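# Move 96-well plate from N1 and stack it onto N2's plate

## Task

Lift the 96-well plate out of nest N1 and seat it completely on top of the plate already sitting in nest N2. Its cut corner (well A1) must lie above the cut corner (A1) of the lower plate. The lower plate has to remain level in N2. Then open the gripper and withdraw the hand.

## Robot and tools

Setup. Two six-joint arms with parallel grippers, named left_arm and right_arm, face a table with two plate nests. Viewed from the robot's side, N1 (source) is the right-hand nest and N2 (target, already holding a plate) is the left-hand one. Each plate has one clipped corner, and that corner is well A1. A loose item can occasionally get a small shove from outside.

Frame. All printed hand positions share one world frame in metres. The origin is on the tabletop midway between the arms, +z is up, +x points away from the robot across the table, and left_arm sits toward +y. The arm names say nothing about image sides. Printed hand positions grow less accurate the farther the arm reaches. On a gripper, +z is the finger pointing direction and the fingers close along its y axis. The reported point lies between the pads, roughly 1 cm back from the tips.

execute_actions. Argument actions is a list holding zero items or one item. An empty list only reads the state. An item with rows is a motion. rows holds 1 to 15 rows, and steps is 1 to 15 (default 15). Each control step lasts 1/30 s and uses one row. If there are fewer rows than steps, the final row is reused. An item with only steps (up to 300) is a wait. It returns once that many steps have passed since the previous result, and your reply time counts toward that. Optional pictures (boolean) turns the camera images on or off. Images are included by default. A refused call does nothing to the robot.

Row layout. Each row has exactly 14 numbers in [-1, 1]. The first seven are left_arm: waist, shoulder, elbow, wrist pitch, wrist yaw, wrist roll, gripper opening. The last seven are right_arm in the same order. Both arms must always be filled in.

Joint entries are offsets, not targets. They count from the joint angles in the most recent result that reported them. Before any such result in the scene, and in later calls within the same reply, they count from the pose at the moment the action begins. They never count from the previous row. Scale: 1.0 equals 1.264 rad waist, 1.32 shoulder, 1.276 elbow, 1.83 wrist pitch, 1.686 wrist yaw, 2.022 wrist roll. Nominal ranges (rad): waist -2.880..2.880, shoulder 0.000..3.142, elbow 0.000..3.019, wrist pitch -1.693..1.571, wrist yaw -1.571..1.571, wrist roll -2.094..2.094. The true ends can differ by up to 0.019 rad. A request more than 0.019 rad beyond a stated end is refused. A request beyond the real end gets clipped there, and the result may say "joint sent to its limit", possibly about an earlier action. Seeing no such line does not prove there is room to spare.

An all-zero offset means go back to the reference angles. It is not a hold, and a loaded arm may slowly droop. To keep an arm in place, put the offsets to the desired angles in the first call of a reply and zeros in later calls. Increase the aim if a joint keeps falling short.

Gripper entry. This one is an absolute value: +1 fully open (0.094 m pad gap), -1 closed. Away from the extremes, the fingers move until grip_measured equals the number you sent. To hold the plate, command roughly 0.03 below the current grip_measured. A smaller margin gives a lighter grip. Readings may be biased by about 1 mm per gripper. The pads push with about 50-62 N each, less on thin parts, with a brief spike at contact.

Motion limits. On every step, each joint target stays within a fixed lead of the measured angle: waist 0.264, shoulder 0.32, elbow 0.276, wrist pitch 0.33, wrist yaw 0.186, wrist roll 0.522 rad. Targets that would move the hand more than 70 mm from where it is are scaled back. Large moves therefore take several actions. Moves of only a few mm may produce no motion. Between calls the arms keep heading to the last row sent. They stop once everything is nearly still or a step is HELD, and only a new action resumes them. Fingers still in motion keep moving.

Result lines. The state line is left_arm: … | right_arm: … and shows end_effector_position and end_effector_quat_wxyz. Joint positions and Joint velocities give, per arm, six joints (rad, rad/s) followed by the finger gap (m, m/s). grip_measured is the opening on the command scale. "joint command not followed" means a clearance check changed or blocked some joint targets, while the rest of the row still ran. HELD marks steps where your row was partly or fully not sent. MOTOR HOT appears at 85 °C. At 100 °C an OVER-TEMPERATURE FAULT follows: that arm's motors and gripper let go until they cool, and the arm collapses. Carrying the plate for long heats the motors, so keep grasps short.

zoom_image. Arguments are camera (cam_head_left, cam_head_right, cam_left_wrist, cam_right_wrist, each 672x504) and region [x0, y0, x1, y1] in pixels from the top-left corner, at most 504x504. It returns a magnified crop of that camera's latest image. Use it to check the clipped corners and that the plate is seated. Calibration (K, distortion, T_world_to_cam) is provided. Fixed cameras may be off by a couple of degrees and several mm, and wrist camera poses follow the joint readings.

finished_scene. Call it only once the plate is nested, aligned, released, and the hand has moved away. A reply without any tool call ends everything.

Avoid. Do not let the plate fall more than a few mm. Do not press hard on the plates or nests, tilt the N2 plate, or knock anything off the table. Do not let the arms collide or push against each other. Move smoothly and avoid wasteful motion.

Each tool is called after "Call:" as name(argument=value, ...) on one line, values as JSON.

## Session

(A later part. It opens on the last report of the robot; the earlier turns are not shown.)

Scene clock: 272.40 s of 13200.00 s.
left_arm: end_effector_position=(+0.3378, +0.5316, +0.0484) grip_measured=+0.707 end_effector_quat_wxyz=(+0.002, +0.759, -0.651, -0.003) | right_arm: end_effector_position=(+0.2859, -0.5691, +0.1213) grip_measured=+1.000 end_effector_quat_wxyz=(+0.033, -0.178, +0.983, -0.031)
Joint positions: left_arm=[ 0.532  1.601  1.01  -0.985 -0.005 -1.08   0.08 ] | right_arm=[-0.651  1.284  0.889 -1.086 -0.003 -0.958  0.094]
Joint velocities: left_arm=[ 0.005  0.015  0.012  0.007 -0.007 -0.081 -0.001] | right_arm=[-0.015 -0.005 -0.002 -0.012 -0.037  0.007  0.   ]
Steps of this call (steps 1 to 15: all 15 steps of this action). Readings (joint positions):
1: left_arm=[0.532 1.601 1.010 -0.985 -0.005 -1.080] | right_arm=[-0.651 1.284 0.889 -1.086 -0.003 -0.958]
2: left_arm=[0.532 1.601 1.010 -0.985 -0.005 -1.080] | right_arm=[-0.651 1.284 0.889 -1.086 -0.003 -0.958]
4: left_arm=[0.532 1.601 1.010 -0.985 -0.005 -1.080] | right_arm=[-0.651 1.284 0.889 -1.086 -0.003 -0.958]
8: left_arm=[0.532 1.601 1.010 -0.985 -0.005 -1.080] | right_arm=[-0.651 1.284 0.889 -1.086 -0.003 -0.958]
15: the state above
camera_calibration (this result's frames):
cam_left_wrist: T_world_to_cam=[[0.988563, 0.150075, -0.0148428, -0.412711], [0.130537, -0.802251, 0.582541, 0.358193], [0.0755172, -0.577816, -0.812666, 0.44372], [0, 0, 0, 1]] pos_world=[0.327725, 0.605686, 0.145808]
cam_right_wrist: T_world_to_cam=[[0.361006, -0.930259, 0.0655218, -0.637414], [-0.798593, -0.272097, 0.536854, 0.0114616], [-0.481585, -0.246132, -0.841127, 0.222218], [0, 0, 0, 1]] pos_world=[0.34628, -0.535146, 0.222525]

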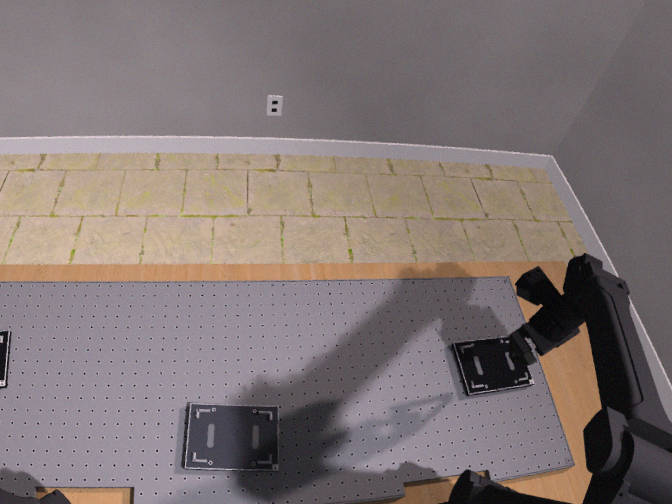

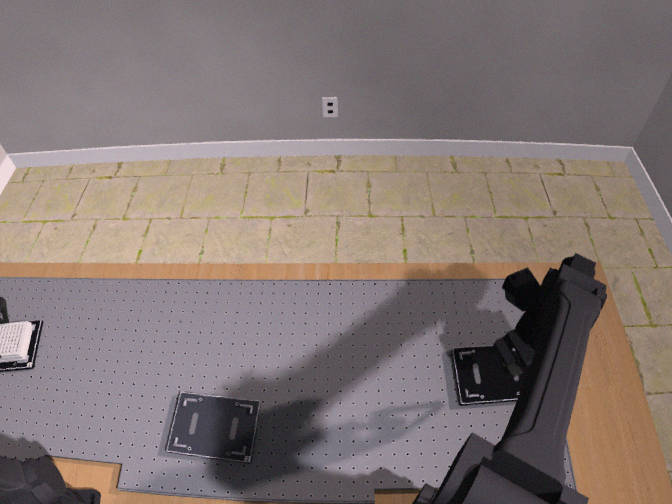

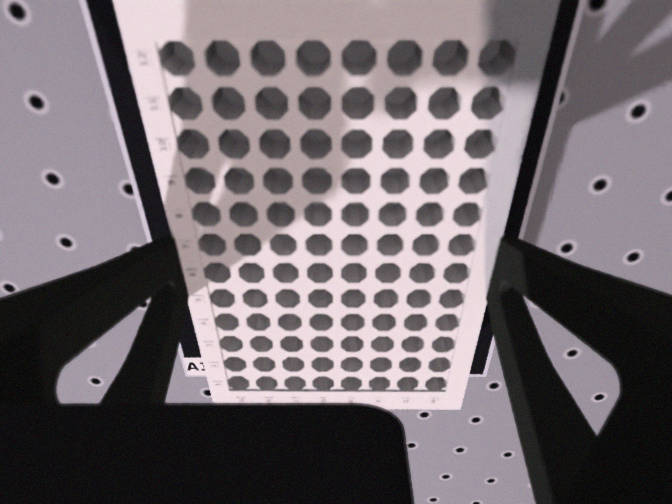

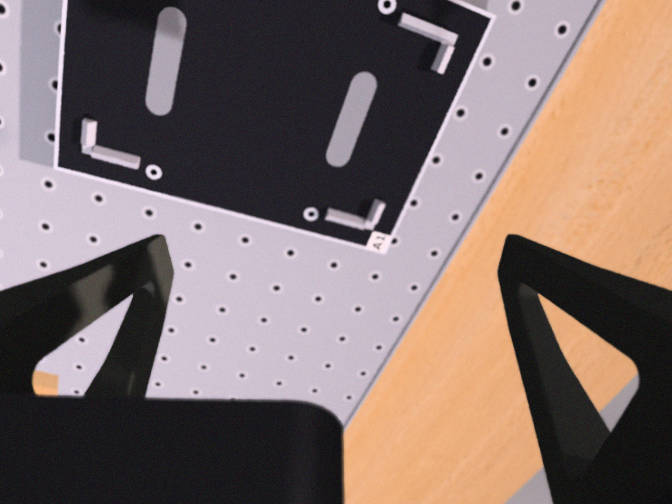

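Call:
execute_actions(actions=[{"rows":[[0.006,0.008,0,0,0,0,0.67,0,0,0.01,0,0,0,1],[0.01,0.008,0,0,0,0,0.67,0,0,0.01,0,0,0,1],[0.013,0.008,0,0,0,0,0.67,0,0,0.01,0,0,0,1],[0.016,0.008,0,0,0,0,0.67,0,0,0.01,0,0,0,1]]}])

Scene clock: 276.83 s of 13200.00 s.
left_arm: end_effector_position=(+0.3366, +0.5332, +0.0484) grip_measured=+0.707 end_effector_quat_wxyz=(+0.002, +0.761, -0.649, -0.002) | right_arm: end_effector_position=(+0.2859, -0.5691, +0.1213) grip_measured=+1.000 end_effector_quat_wxyz=(+0.033, -0.178, +0.983, -0.031)
Joint positions: left_arm=[ 0.538  1.601  1.01  -0.985 -0.003 -1.08   0.08 ] | right_arm=[-0.651  1.284  0.889 -1.086 -0.003 -0.958  0.094]
Joint velocities: left_arm=[-0.005 -0.005 -0.007  0.007  0.022 -0.007 -0.001] | right_arm=[-0.005 -0.015 -0.012  0.007 -0.037 -0.066  0.   ]
Steps of this call (steps 1 to 15: the robot went on to your last target; steps 16 to 90: nothing new was sent; then 0.93 s passed at rest; steps 91 to 105: all 15 steps of this action). Readings (joint positions):
91: left_arm=[0.532 1.601 1.010 -0.985 -0.005 -1.080] | right_arm=[-0.651 1.284 0.889 -1.086 -0.003 -0.958]
92: left_arm=[0.533 1.601 1.010 -0.985 -0.005 -1.080] | right_arm=[-0.651 1.284 0.889 -1.086 -0.003 -0.958]
94: left_arm=[0.533 1.601 1.010 -0.985 -0.004 -1.080] | right_arm=[-0.651 1.284 0.889 -1.086 -0.003 -0.958]
98: left_arm=[0.537 1.601 1.010 -0.985 -0.003 -1.080] | right_arm=[-0.651 1.284 0.889 -1.086 -0.003 -0.958]
105: the state above
camera_calibration (this result's frames):
cam_left_wrist: T_world_to_cam=[[0.987706, 0.155714, -0.0137587, -0.414532], [0.134327, -0.800426, 0.584187, 0.357298], [0.0799534, -0.578854, -0.811502, 0.443732], [0, 0, 0, 1]] pos_world=[0.325963, 0.607395, 0.145657]
cam_right_wrist: T_world_to_cam=[[0.361006, -0.930259, 0.0655218, -0.637414], [-0.798593, -0.272097, 0.536854, 0.0114616], [-0.481585, -0.246132, -0.841127, 0.222218], [0, 0, 0, 1]] pos_world=[0.34628, -0.535146, 0.222525]

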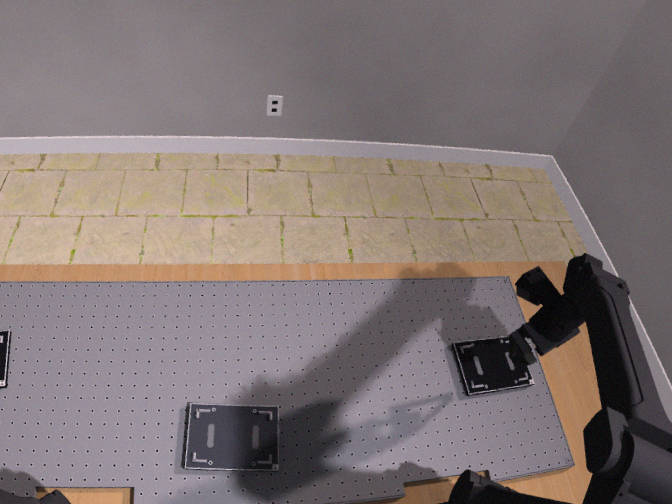

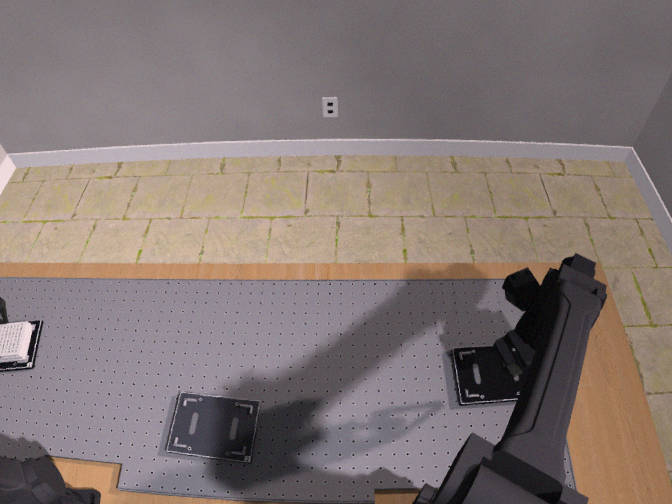

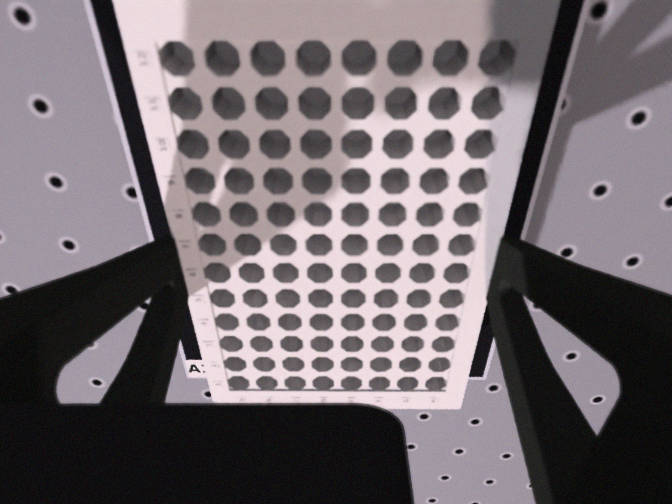

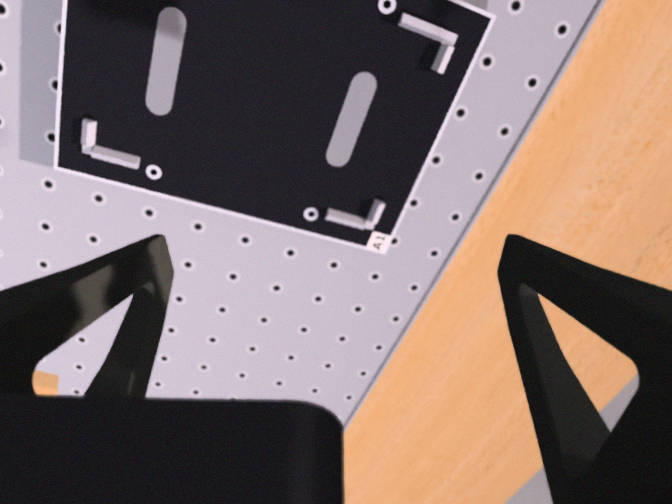

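Call:
execute_actions(actions=[{"rows":[[0.006,0.012,-0.004,0.006,0,0,0.67,0,0,0.01,0,0,0,1],[0.01,0.018,-0.007,0.01,0,0,0.67,0,0,0.01,0,0,0,1],[0.013,0.02,-0.008,0.012,0,0,0.67,0,0,0.01,0,0,0,1]]}])

Call:
zoom_image(camera="cam_head_right", region=[0,310,50,380])

Scene clock: 281.87 s of 13200.00 s.
left_arm: end_effector_position=(+0.3366, +0.5333, +0.0484) grip_measured=+0.707 end_effector_quat_wxyz=(+0.002, +0.761, -0.648, -0.001) | right_arm: end_effector_position=(+0.2859, -0.5691, +0.1213) grip_measured=+1.000 end_effector_quat_wxyz=(+0.033, -0.178, +0.983, -0.031)
Joint positions: left_arm=[ 0.539  1.601  1.01  -0.985 -0.001 -1.08   0.08 ] | right_arm=[-0.651  1.284  0.889 -1.086 -0.003 -0.958  0.094]
Joint velocities: left_arm=[-0.015  0.024 -0.007 -0.002  0.051 -0.007 -0.   ] | right_arm=[ 0.005  0.005  0.012 -0.002 -0.022  0.022  0.   ]
Steps of this call (steps 1 to 15: the robot went on to your last target; steps 16 to 90: nothing new was sent; then 1.53 s passed at rest; steps 91 to 105: all 15 steps of this action). Readings (joint positions):
91: left_arm=[0.538 1.601 1.010 -0.985 -0.002 -1.080] | right_arm=[-0.651 1.284 0.889 -1.086 -0.003 -0.958]
92: left_arm=[0.538 1.601 1.010 -0.985 -0.002 -1.080] | right_arm=[-0.651 1.284 0.889 -1.086 -0.003 -0.958]
94: left_arm=[0.538 1.601 1.010 -0.985 -0.001 -1.080] | right_arm=[-0.651 1.284 0.889 -1.086 -0.003 -0.958]
98: left_arm=[0.539 1.601 1.010 -0.985 -0.001 -1.080] | right_arm=[-0.651 1.284 0.889 -1.086 -0.003 -0.958]
105: the state above
camera_calibration (this result's frames):
cam_left_wrist: T_world_to_cam=[[0.987545, 0.156837, -0.0125194, -0.415148], [0.134397, -0.799518, 0.585413, 0.356875], [0.0818046, -0.579804, -0.810639, 0.443676], [0, 0, 0, 1]] pos_world=[0.32572, 0.607684, 0.145545]
cam_right_wrist: T_world_to_cam=[[0.361006, -0.930259, 0.0655218, -0.637414], [-0.798593, -0.272097, 0.536854, 0.0114616], [-0.481585, -0.246132, -0.841127, 0.222218], [0, 0, 0, 1]] pos_world=[0.34628, -0.535146, 0.222525]

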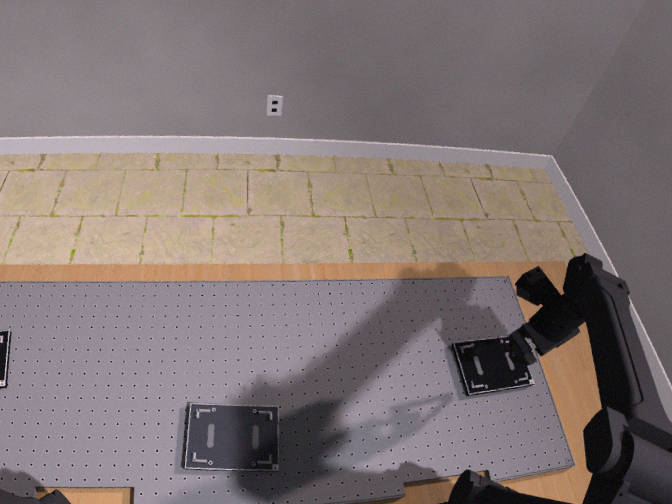

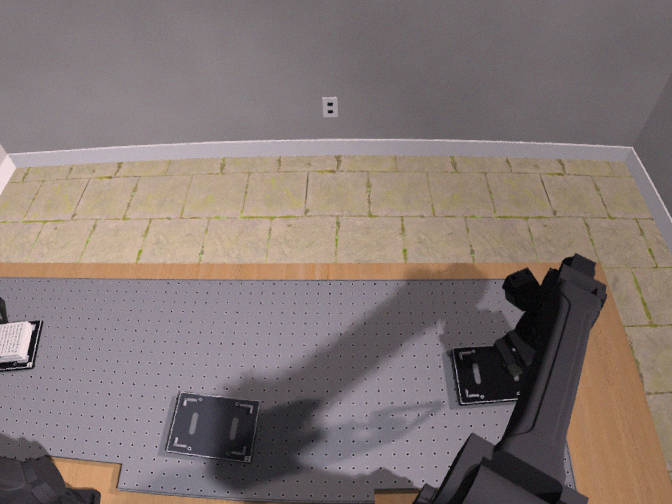

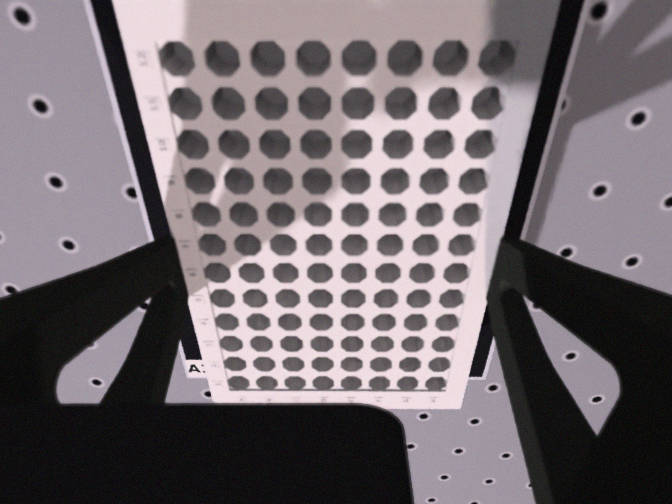

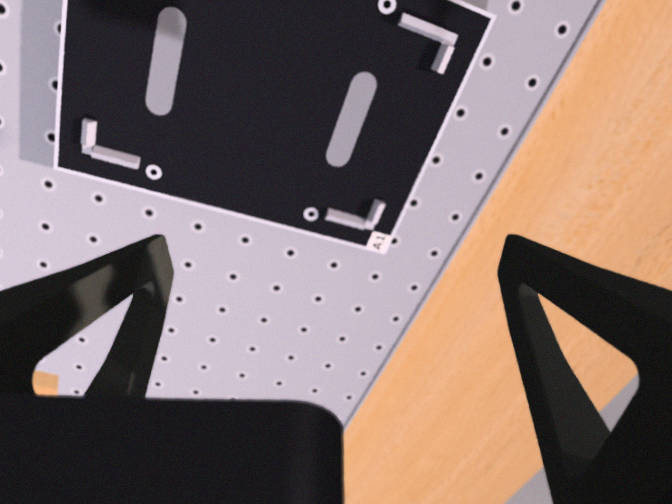

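Region (0, 310, 50, 380) of cam_head_right's 672x504 image, scaled by 7.200, with more detail than that image has; it fills the left 360 columns of this view, and the rest is white.

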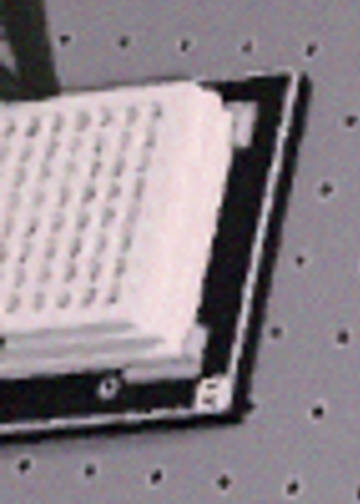

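Blocked sideways and centered: nested. Release and lift.

Call:
execute_actions(actions=[{"rows":[[-0.004,0,0,0,0,0,0.67,0,0,0.01,0,0,0,1],[-0.004,0,0,0,0,0,0.67,0,0,0.01,0,0,0,1],[-0.004,0,0,0,0,0,0.72,0,0,0.01,0,0,0,1],[-0.004,0,0,0,0,0,0.76,0,0,0.01,0,0,0,1],[-0.004,0,0,0,0,0,0.85,0,0,0.01,0,0,0,1],[-0.004,0,0,0,0,0,1,0,0,0.01,0,0,0,1]]}], pictures=false)

Call:
execute_actions(actions=[{"rows":[[0,-0.012,0.028,-0.008,0,0,1,0,0,0,0,0,0,1],[0,-0.02,0.034,-0.018,0,0,1,0,0,0,0,0,0,1],[0,-0.03,0.04,-0.03,0,0,1,0,0,0,0,0,0,1],[0,-0.04,0.047,-0.042,0,0,1,0,0,0,0,0,0,1],[0,-0.05,0.054,-0.054,0,0,1,0,0,0,0,0,0,1],[0,-0.06,0.06,-0.066,0,0,1,0,0,0,0,0,0,1],[0,-0.07,0.067,-0.078,0,0,1,0,0,0,0,0,0,1],[0,-0.08,0.074,-0.09,0,0,1,0,0,0,0,0,0,1],[0,-0.09,0.08,-0.102,0,0,1,0,0,0,0,0,0,1],[0,-0.1,0.087,-0.114,0,0,1,0,0,0,0,0,0,1],[0,-0.11,0.094,-0.126,0,0,1,0,0,0,0,0,0,1],[0,-0.12,0.1,-0.135,0,0,1,0,0,0,0,0,0,1]]}], pictures=false)

Call:
execute_actions(actions=[{"steps":15}])

Scene clock: 296.57 s of 13200.00 s.
left_arm: end_effector_position=(+0.3367, +0.5332, +0.0484) grip_measured=+0.998 end_effector_quat_wxyz=(+0.002, +0.761, -0.648, -0.001) | right_arm: end_effector_position=(+0.2859, -0.5691, +0.1213) grip_measured=+1.000 end_effector_quat_wxyz=(+0.033, -0.178, +0.983, -0.031)
Joint positions: left_arm=[ 0.539  1.601  1.01  -0.985 -0.001 -1.08   0.094] | right_arm=[-0.651  1.284  0.889 -1.086 -0.003 -0.958  0.094]
Joint velocities: left_arm=[-0.015 -0.024 -0.007 -0.017 -0.022 -0.022 -0.   ] | right_arm=[ 0.005 -0.005  0.007  0.002  0.007 -0.095  0.   ]
Steps of this call (steps 1 to 15: the robot went on to your last target; steps 16 to 90: nothing new was sent; then 11.20 s passed at rest; steps 91 to 105: all 15 steps of this action). Readings (joint positions):
91: left_arm=[0.539 1.601 1.010 -0.985 -0.001 -1.080] | right_arm=[-0.651 1.284 0.889 -1.086 -0.003 -0.958]
92: left_arm=[0.539 1.601 1.010 -0.985 -0.001 -1.080] | right_arm=[-0.651 1.284 0.889 -1.086 -0.003 -0.958]
94: left_arm=[0.539 1.601 1.010 -0.985 -0.001 -1.080] | right_arm=[-0.651 1.284 0.889 -1.086 -0.003 -0.958]
98: left_arm=[0.539 1.601 1.010 -0.985 -0.001 -1.080] | right_arm=[-0.651 1.284 0.889 -1.086 -0.003 -0.958]
105: the state above

Scene clock: 297.07 s of 13200.00 s.
left_arm: end_effector_position=(+0.3255, +0.5247, +0.1386) grip_measured=+0.999 end_effector_quat_wxyz=(-0.005, +0.761, -0.648, +0.001) | right_arm: end_effector_position=(+0.2859, -0.5691, +0.1213) grip_measured=+1.000 end_effector_quat_wxyz=(+0.033, -0.178, +0.983, -0.031)
Joint positions: left_arm=[ 0.539  1.444  1.096 -1.212 -0.001 -1.08   0.094] | right_arm=[-0.651  1.284  0.889 -1.086 -0.003 -0.958  0.094]
Joint velocities: left_arm=[-0.015 -0.337  0.178 -0.09  -0.051  0.007  0.001] | right_arm=[-0.015  0.005 -0.017 -0.007 -0.022  0.037  0.   ]
Steps of this call (steps 1 to 15: all 15 steps of this action). Readings (joint positions):
1: left_arm=[0.539 1.601 1.010 -0.985 -0.001 -1.080] | right_arm=[-0.651 1.284 0.889 -1.086 -0.003 -0.958]
2: left_arm=[0.539 1.600 1.010 -0.988 -0.001 -1.080] | right_arm=[-0.651 1.284 0.889 -1.086 -0.003 -0.958]
4: left_arm=[0.539 1.595 1.012 -1.014 -0.001 -1.080] | right_arm=[-0.651 1.284 0.889 -1.086 -0.003 -0.958]
8: left_arm=[0.539 1.555 1.031 -1.096 -0.001 -1.080] | right_arm=[-0.651 1.284 0.889 -1.086 -0.003 -0.958]
15: the state above

Scene clock: 297.57 s of 13200.00 s.
left_arm: end_effector_position=(+0.3266, +0.5256, +0.1472) grip_measured=+0.999 end_effector_quat_wxyz=(-0.013, +0.761, -0.648, +0.003) | right_arm: end_effector_position=(+0.2859, -0.5691, +0.1213) grip_measured=+1.000 end_effector_quat_wxyz=(+0.033, -0.178, +0.983, -0.031)
Joint positions: left_arm=[ 0.539  1.431  1.105 -1.219 -0.001 -1.08   0.094] | right_arm=[-0.651  1.284  0.889 -1.086 -0.003 -0.958  0.094]
Joint velocities: left_arm=[-0.015 -0.015  0.002 -0.017 -0.066  0.022  0.001] | right_arm=[-0.005 -0.015  0.002  0.012 -0.022  0.007  0.   ]
Steps of this call (steps 1 to 15: the robot went on to your last target). Readings (joint positions):
1: left_arm=[0.539 1.436 1.101 -1.214 -0.001 -1.080] | right_arm=[-0.651 1.284 0.889 -1.086 -0.003 -0.958]
2: left_arm=[0.539 1.431 1.104 -1.216 -0.001 -1.080] | right_arm=[-0.651 1.284 0.889 -1.086 -0.003 -0.958]
4: left_arm=[0.539 1.429 1.105 -1.217 -0.001 -1.080] | right_arm=[-0.651 1.284 0.889 -1.086 -0.003 -0.958]
8: left_arm=[0.539 1.431 1.105 -1.219 -0.001 -1.080] | right_arm=[-0.651 1.284 0.889 -1.086 -0.003 -0.958]
15: the state above
camera_calibration (this result's frames):
cam_left_wrist: T_world_to_cam=[[0.987574, 0.156436, 0.0150291, -0.406715], [0.119669, -0.810547, 0.573318, 0.306542], [0.101869, -0.564395, -0.819195, 0.506682], [0, 0, 0, 1]] pos_world=[0.313362, 0.59806, 0.245438]
cam_right_wrist: T_world_to_cam=[[0.361006, -0.930259, 0.0655218, -0.637414], [-0.798593, -0.272097, 0.536854, 0.0114616], [-0.481585, -0.246132, -0.841127, 0.222218], [0, 0, 0, 1]] pos_world=[0.34628, -0.535146, 0.222525]

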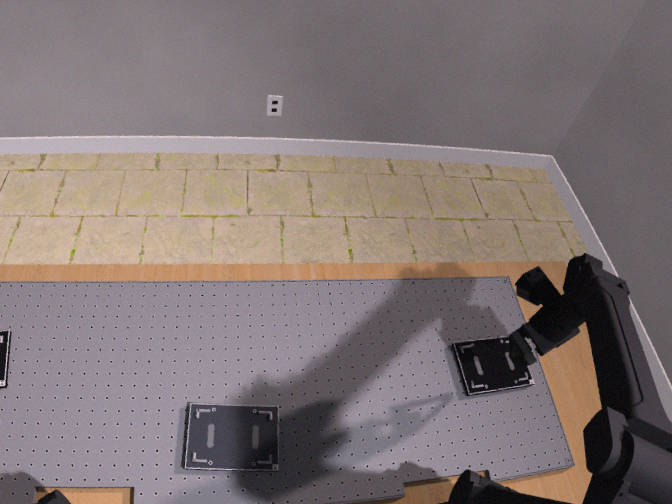

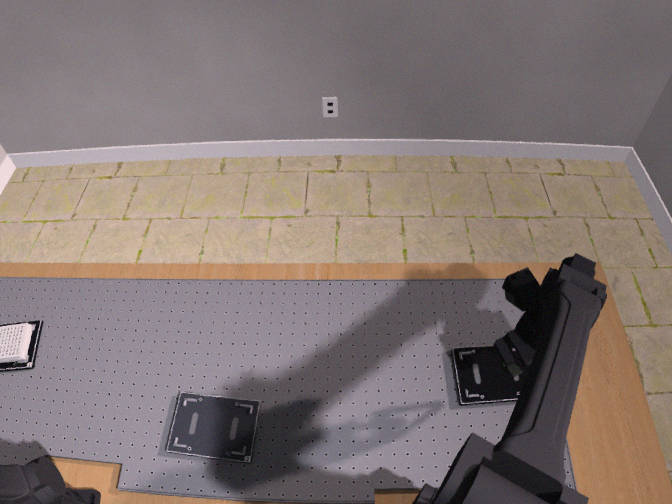

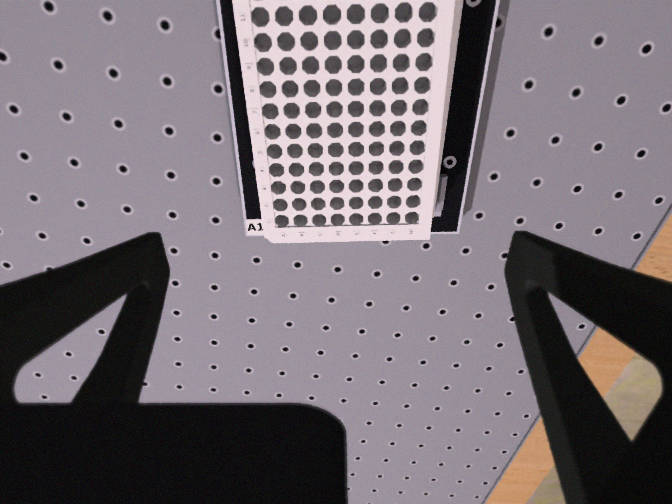

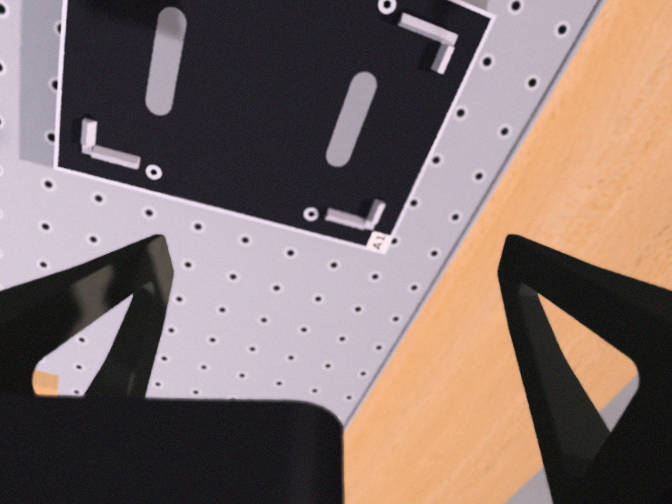

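Call:
execute_actions(actions=[])

Call:
zoom_image(camera="cam_left_wrist", region=[200,0,520,260])

Call:
zoom_image(camera="cam_head_right", region=[0,310,50,380])

Scene clock: 302.30 s of 13200.00 s.
left_arm: end_effector_position=(+0.3266, +0.5256, +0.1472) grip_measured=+0.999 end_effector_quat_wxyz=(-0.013, +0.761, -0.648, +0.003) | right_arm: end_effector_position=(+0.2859, -0.5691, +0.1213) grip_measured=+1.000 end_effector_quat_wxyz=(+0.033, -0.178, +0.983, -0.031)
Joint positions: left_arm=[ 0.539  1.431  1.105 -1.219 -0.001 -1.08   0.094] | right_arm=[-0.651  1.284  0.889 -1.086 -0.003 -0.958  0.094]
Joint velocities: left_arm=[-0.015 -0.015  0.007 -0.002  0.022 -0.007  0.   ] | right_arm=[-0.005  0.005  0.002 -0.002  0.081  0.007  0.   ]
Steps of this call (steps 1 to 15: the robot went on to your last target; steps 16 to 90: nothing new was sent; then 1.73 s passed at rest). Readings (joint positions):
1: left_arm=[0.539 1.431 1.105 -1.219 -0.001 -1.080] | right_arm=[-0.651 1.284 0.889 -1.086 -0.003 -0.958]
2: left_arm=[0.539 1.431 1.105 -1.219 -0.001 -1.080] | right_arm=[-0.651 1.284 0.889 -1.086 -0.003 -0.958]
4: left_arm=[0.539 1.431 1.105 -1.219 -0.001 -1.080] | right_arm=[-0.651 1.284 0.889 -1.086 -0.003 -0.958]
8: left_arm=[0.539 1.431 1.105 -1.219 -0.001 -1.080] | right_arm=[-0.651 1.284 0.889 -1.086 -0.003 -0.958]
90: the state above
All arms were judged still, so your last target was given up. Only a new action makes them travel on or press farther. Fingers that are still opening or closing keep moving.
camera_calibration (this result's frames):
cam_left_wrist: T_world_to_cam=[[0.987574, 0.156436, 0.0150291, -0.406715], [0.119669, -0.810547, 0.573318, 0.306542], [0.101869, -0.564395, -0.819195, 0.506682], [0, 0, 0, 1]] pos_world=[0.313362, 0.59806, 0.245438]
cam_right_wrist: T_world_to_cam=[[0.361006, -0.930259, 0.0655218, -0.637414], [-0.798593, -0.272097, 0.536854, 0.0114616], [-0.481585, -0.246132, -0.841127, 0.222218], [0, 0, 0, 1]] pos_world=[0.34628, -0.535146, 0.222525]

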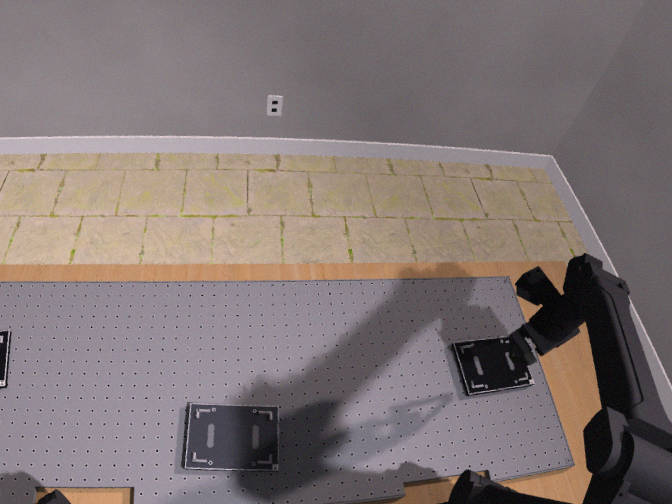

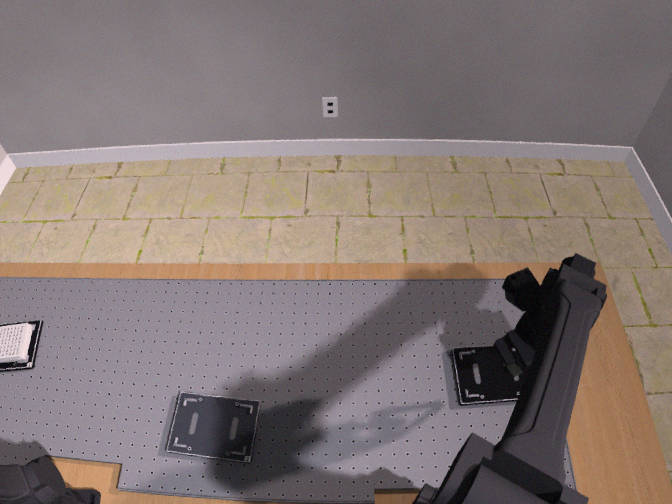

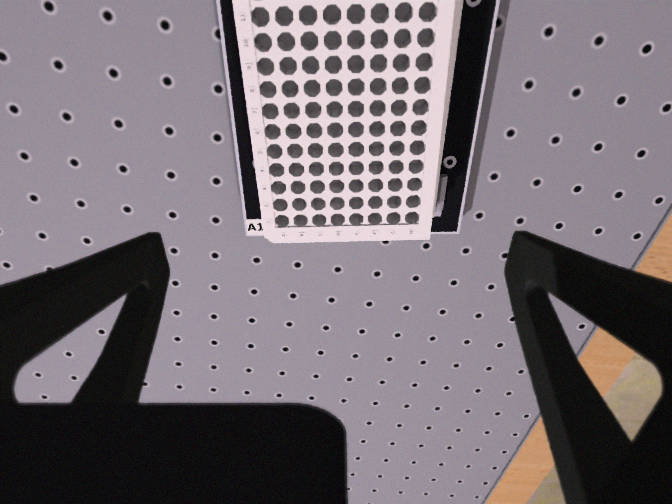

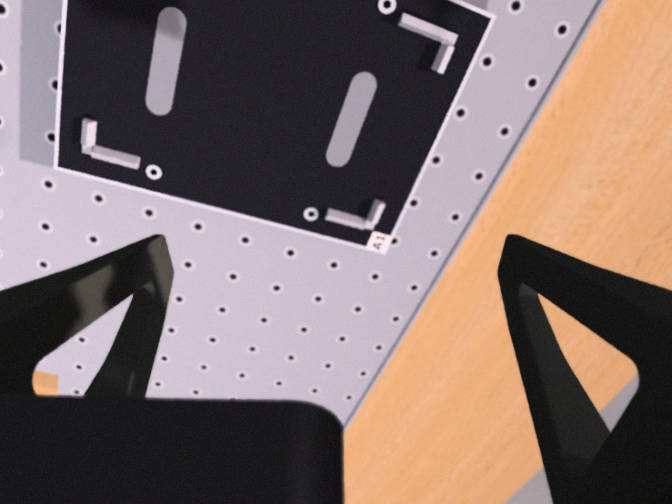

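Region (200, 0, 520, 260) of cam_left_wrist's 672x504 image, scaled by 1.575, with more detail than that image has; it fills the top 410 rows of this view, and the rest is white.

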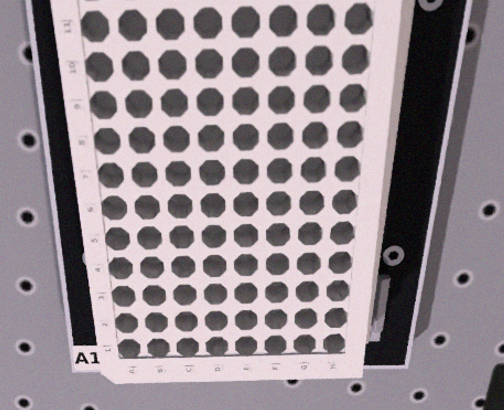

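Region (0, 310, 50, 380) of cam_head_right's 672x504 image, scaled by 7.200, with more detail than that image has; it fills the left 360 columns of this view, and the rest is white.

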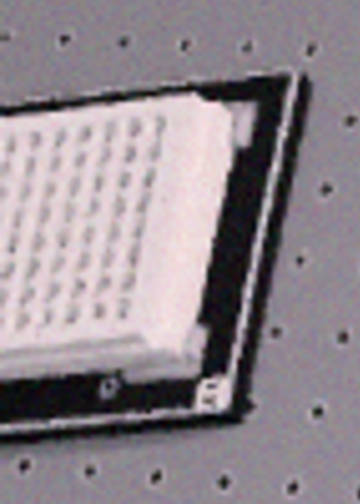

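Call:
execute_actions(actions=[{"rows":[[0.013,0.012,-0.005,0.008,0,-0.016,1,0,0,0.01,0,0,0,1],[0.013,0.02,-0.01,0.016,0,-0.016,1,0,0,0.01,0,0,0,1],[0.013,0.028,-0.015,0.025,0,-0.016,1,0,0,0.01,0,0,0,1],[0.013,0.036,-0.021,0.034,0,-0.016,1,0,0,0.01,0,0,0,1],[0.013,0.044,-0.027,0.043,0,-0.016,1,0,0,0.01,0,0,0,1],[0.013,0.052,-0.033,0.052,0,-0.016,1,0,0,0.01,0,0,0,1],[0.013,0.06,-0.039,0.061,0,-0.016,1,0,0,0.01,0,0,0,1],[0.013,0.068,-0.045,0.07,0,-0.016,1,0,0,0.01,0,0,0,1],[0.013,0.076,-0.051,0.079,0,-0.016,1,0,0,0.01,0,0,0,1],[0.013,0.084,-0.056,0.088,0,-0.016,1,0,0,0.01,0,0,0,1],[0.013,0.091,-0.061,0.096,0,-0.016,1,0,0,0.01,0,0,0,1],[0.013,0.098,-0.065,0.103,0,-0.016,1,0,0,0.01,0,0,0,1],[0.013,0.104,-0.068,0.108,0,-0.016,1,0,0,0.01,0,0,0,1],[0.013,0.108,-0.071,0.112,0,-0.016,1,0,0,0.01,0,0,0,1],[0.013,0.11,-0.073,0.115,0,-0.016,1,0,0,0.01,0,0,0,1]]}], pictures=false)

Call:
execute_actions(actions=[{"steps":20}])

Scene clock: 313.93 s of 13200.00 s.
left_arm: end_effector_position=(+0.3284, +0.5322, +0.0657) grip_measured=+0.999 end_effector_quat_wxyz=(+0.006, +0.770, -0.638, -0.002) | right_arm: end_effector_position=(+0.2859, -0.5691, +0.1213) grip_measured=+1.000 end_effector_quat_wxyz=(+0.033, -0.178, +0.983, -0.031)
Joint positions: left_arm=[ 0.549  1.563  1.018 -1.038 -0.001 -1.096  0.094] | right_arm=[-0.651  1.284  0.889 -1.086 -0.003 -0.958  0.094]
Joint velocities: left_arm=[-0.005  0.269 -0.149  0.261  0.037 -0.066  0.   ] | right_arm=[-0.005 -0.005 -0.002  0.022  0.051  0.022  0.   ]
Steps of this call (steps 1 to 90: nothing new was sent; then 8.13 s passed at rest; steps 91 to 105: all 15 steps of this action). Readings (joint positions):
91: left_arm=[0.540 1.431 1.105 -1.219 -0.001 -1.083] | right_arm=[-0.651 1.284 0.889 -1.086 -0.003 -0.958]
92: left_arm=[0.541 1.431 1.104 -1.216 -0.001 -1.086] | right_arm=[-0.651 1.284 0.889 -1.086 -0.003 -0.958]
94: left_arm=[0.545 1.435 1.098 -1.196 -0.001 -1.090] | right_arm=[-0.651 1.284 0.889 -1.086 -0.003 -0.958]
98: left_arm=[0.549 1.471 1.072 -1.135 -0.001 -1.094] | right_arm=[-0.651 1.284 0.889 -1.086 -0.003 -0.958]
105: the state above

Scene clock: 314.60 s of 13200.00 s.
left_arm: end_effector_position=(+0.3277, +0.5317, +0.0575) grip_measured=+0.999 end_effector_quat_wxyz=(+0.009, +0.770, -0.638, -0.002) | right_arm: end_effector_position=(+0.2859, -0.5691, +0.1213) grip_measured=+1.000 end_effector_quat_wxyz=(+0.033, -0.178, +0.983, -0.031)
Joint positions: left_arm=[ 0.549  1.577  1.009 -1.022 -0.001 -1.097  0.094] | right_arm=[-0.651  1.284  0.889 -1.086 -0.003 -0.958  0.094]
Joint velocities: left_arm=[-0.015 -0.015 -0.002  0.017  0.022  0.022 -0.   ] | right_arm=[-0.005 -0.005 -0.012 -0.002 -0.037 -0.022  0.   ]
Steps of this call (steps 1 to 20: the robot went on to your last target). Readings (joint positions):
1: left_arm=[0.549 1.570 1.013 -1.032 -0.001 -1.096] | right_arm=[-0.651 1.284 0.889 -1.086 -0.003 -0.958]
2: left_arm=[0.549 1.575 1.011 -1.029 -0.001 -1.097] | right_arm=[-0.651 1.284 0.889 -1.086 -0.003 -0.958]
4: left_arm=[0.549 1.577 1.009 -1.026 -0.001 -1.097] | right_arm=[-0.651 1.284 0.889 -1.086 -0.003 -0.958]
8: left_arm=[0.549 1.577 1.009 -1.023 -0.001 -1.097] | right_arm=[-0.651 1.284 0.889 -1.086 -0.003 -0.958]
20: the state above
camera_calibration (this result's frames):
cam_left_wrist: T_world_to_cam=[[0.98271, 0.183349, -0.025764, -0.417725], [0.162929, -0.790256, 0.59072, 0.336769], [0.0879477, -0.584704, -0.806465, 0.451233], [0, 0, 0, 1]] pos_world=[0.315948, 0.606561, 0.154205]
cam_right_wrist: T_world_to_cam=[[0.361006, -0.930259, 0.0655218, -0.637414], [-0.798593, -0.272097, 0.536854, 0.0114616], [-0.481585, -0.246132, -0.841127, 0.222218], [0, 0, 0, 1]] pos_world=[0.34628, -0.535146, 0.222525]

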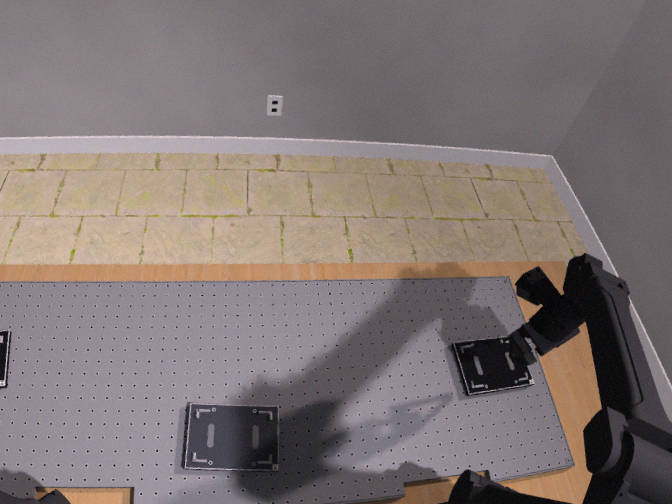

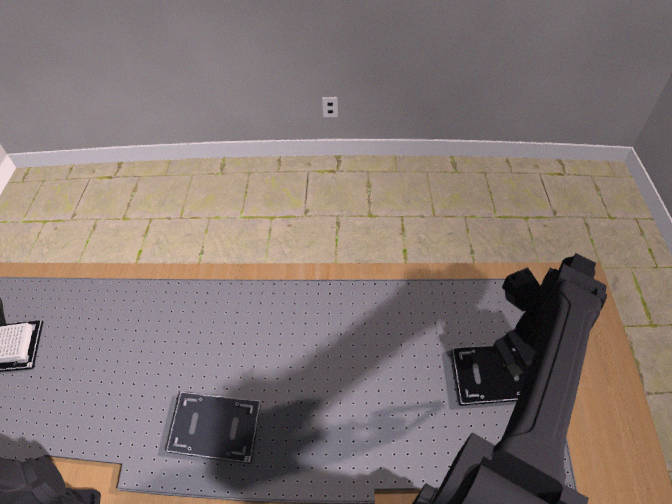

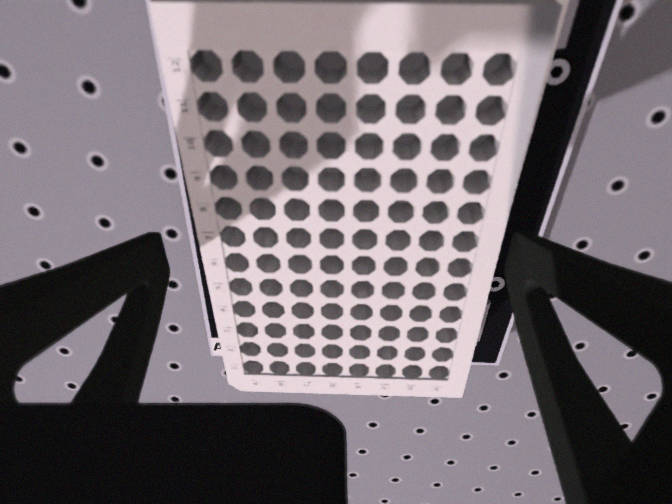

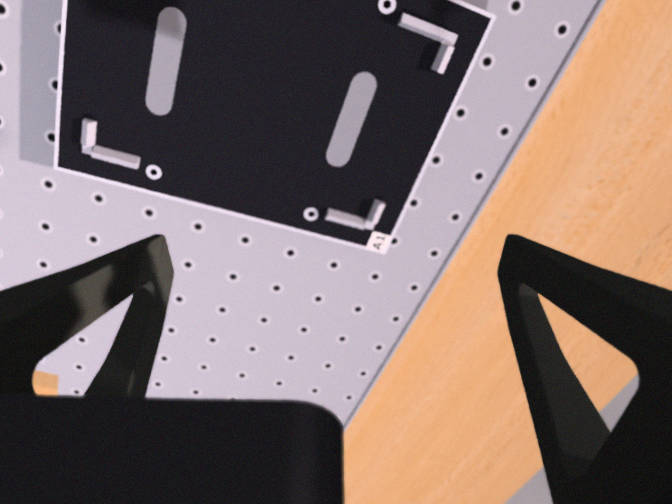

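Call:
execute_actions(actions=[{"rows":[[0,0,0,0.008,0,0,1,0,0,0.01,0,0,0,1],[0,0,0,0.014,0,0,1,0,0,0.01,0,0,0,1],[0,0,0,0.018,0,0,1,0,0,0.01,0,0,0,1],[0,0.004,0,0.018,0,0,1,0,0,0.01,0,0,0,1],[0,0.008,-0.001,0.018,0,0,1,0,0,0.01,0,0,0,1],[0,0.011,-0.003,0.02,0,0,1,0,0,0.01,0,0,0,1],[0,0.014,-0.005,0.022,0,0,1,0,0,0.01,0,0,0,1],[0,0.016,-0.006,0.024,0,0,1,0,0,0.01,0,0,0,1],[0,0.018,-0.007,0.026,0,0,1,0,0,0.01,0,0,0,1],[0,0.02,-0.008,0.028,0,0,1,0,0,0.01,0,0,0,1],[0,0.021,-0.009,0.029,0,0,1,0,0,0.01,0,0,0,1]]}], pictures=false)

Call:
execute_actions(actions=[{"steps":10}])

Scene clock: 323.53 s of 13200.00 s.
left_arm: end_effector_position=(+0.3321, +0.5351, +0.0517) grip_measured=+0.999 end_effector_quat_wxyz=(-0.001, +0.770, -0.638, -0.000) | right_arm: end_effector_position=(+0.2859, -0.5691, +0.1213) grip_measured=+1.000 end_effector_quat_wxyz=(+0.033, -0.178, +0.983, -0.031)
Joint positions: left_arm=[ 0.549  1.586  1.002 -0.985 -0.001 -1.097  0.094] | right_arm=[-0.651  1.284  0.889 -1.086 -0.003 -0.958  0.094]
Joint velocities: left_arm=[-0.005  0.034 -0.046 -0.027 -0.007 -0.037  0.001] | right_arm=[-0.005 -0.015 -0.012 -0.002 -0.066 -0.081  0.   ]
Steps of this call (steps 1 to 15: the robot went on to your last target; steps 16 to 90: nothing new was sent; then 5.43 s passed at rest; steps 91 to 105: all 15 steps of this action). Readings (joint positions):
91: left_arm=[0.549 1.577 1.009 -1.022 -0.001 -1.097] | right_arm=[-0.651 1.284 0.889 -1.086 -0.003 -0.958]
92: left_arm=[0.549 1.577 1.009 -1.020 -0.001 -1.097] | right_arm=[-0.651 1.284 0.889 -1.086 -0.003 -0.958]
94: left_arm=[0.549 1.577 1.009 -1.011 -0.001 -1.097] | right_arm=[-0.651 1.284 0.889 -1.086 -0.003 -0.958]
98: left_arm=[0.549 1.577 1.009 -1.000 -0.001 -1.097] | right_arm=[-0.651 1.284 0.889 -1.086 -0.003 -0.958]
105: the state above

Scene clock: 323.87 s of 13200.00 s.
left_arm: end_effector_position=(+0.3313, +0.5345, +0.0502) grip_measured=+0.999 end_effector_quat_wxyz=(+0.001, +0.770, -0.638, -0.001) | right_arm: end_effector_position=(+0.2859, -0.5691, +0.1213) grip_measured=+1.000 end_effector_quat_wxyz=(+0.033, -0.178, +0.983, -0.031)
Joint positions: left_arm=[ 0.549  1.589  1.    -0.985 -0.001 -1.097  0.094] | right_arm=[-0.651  1.284  0.889 -1.086 -0.003 -0.958  0.094]
Joint velocities: left_arm=[ 0.005 -0.005 -0.017 -0.002  0.051  0.022  0.001] | right_arm=[ 0.005 -0.015  0.002  0.012  0.037 -0.051  0.   ]
Steps of this call (steps 1 to 10: the robot went on to your last target). Readings (joint positions):
1: left_arm=[0.549 1.587 1.002 -0.985 -0.001 -1.097] | right_arm=[-0.651 1.284 0.889 -1.086 -0.003 -0.958]
2: left_arm=[0.549 1.588 1.001 -0.985 -0.001 -1.097] | right_arm=[-0.651 1.284 0.889 -1.086 -0.003 -0.958]
4: left_arm=[0.549 1.589 1.000 -0.985 -0.001 -1.097] | right_arm=[-0.651 1.284 0.889 -1.086 -0.003 -0.958]
8: left_arm=[0.549 1.589 1.000 -0.985 -0.001 -1.097] | right_arm=[-0.651 1.284 0.889 -1.086 -0.003 -0.958]
10: the state above
camera_calibration (this result's frames):
cam_left_wrist: T_world_to_cam=[[0.982959, 0.183543, -0.0101723, -0.422937], [0.154789, -0.796584, 0.584375, 0.349149], [0.0991544, -0.575991, -0.81142, 0.438485], [0, 0, 0, 1]] pos_world=[0.318208, 0.608317, 0.14746]
cam_right_wrist: T_world_to_cam=[[0.361006, -0.930259, 0.0655218, -0.637414], [-0.798593, -0.272097, 0.536854, 0.0114616], [-0.481585, -0.246132, -0.841127, 0.222218], [0, 0, 0, 1]] pos_world=[0.34628, -0.535146, 0.222525]

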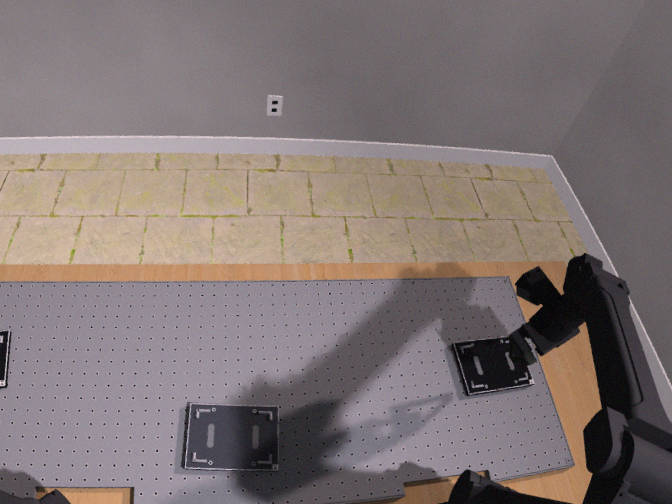

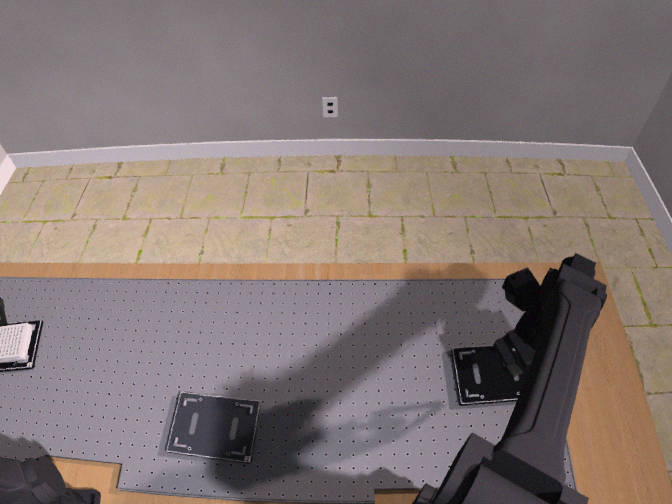

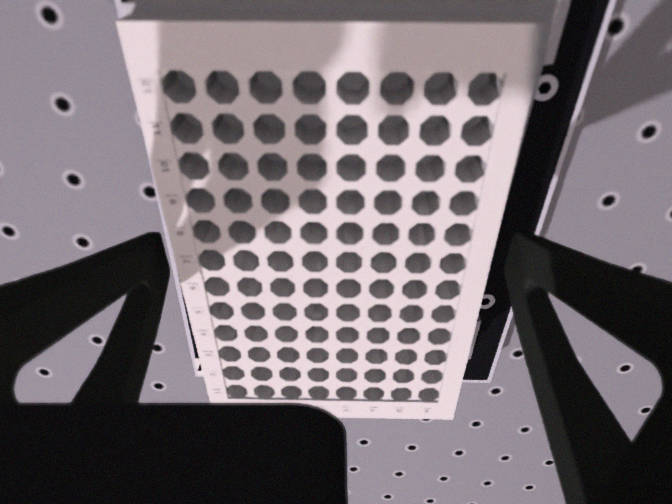

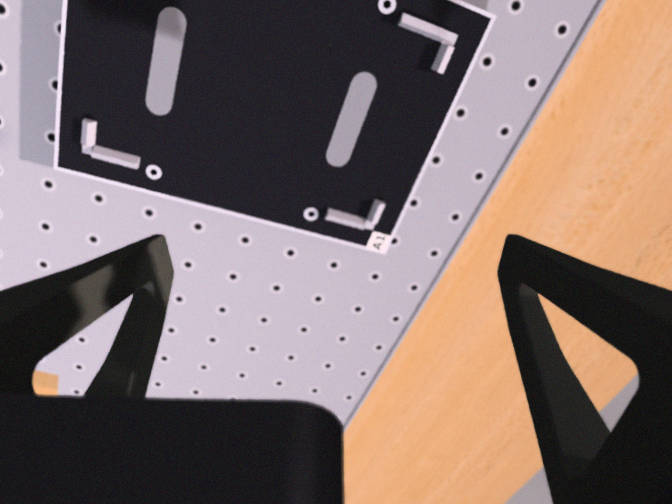

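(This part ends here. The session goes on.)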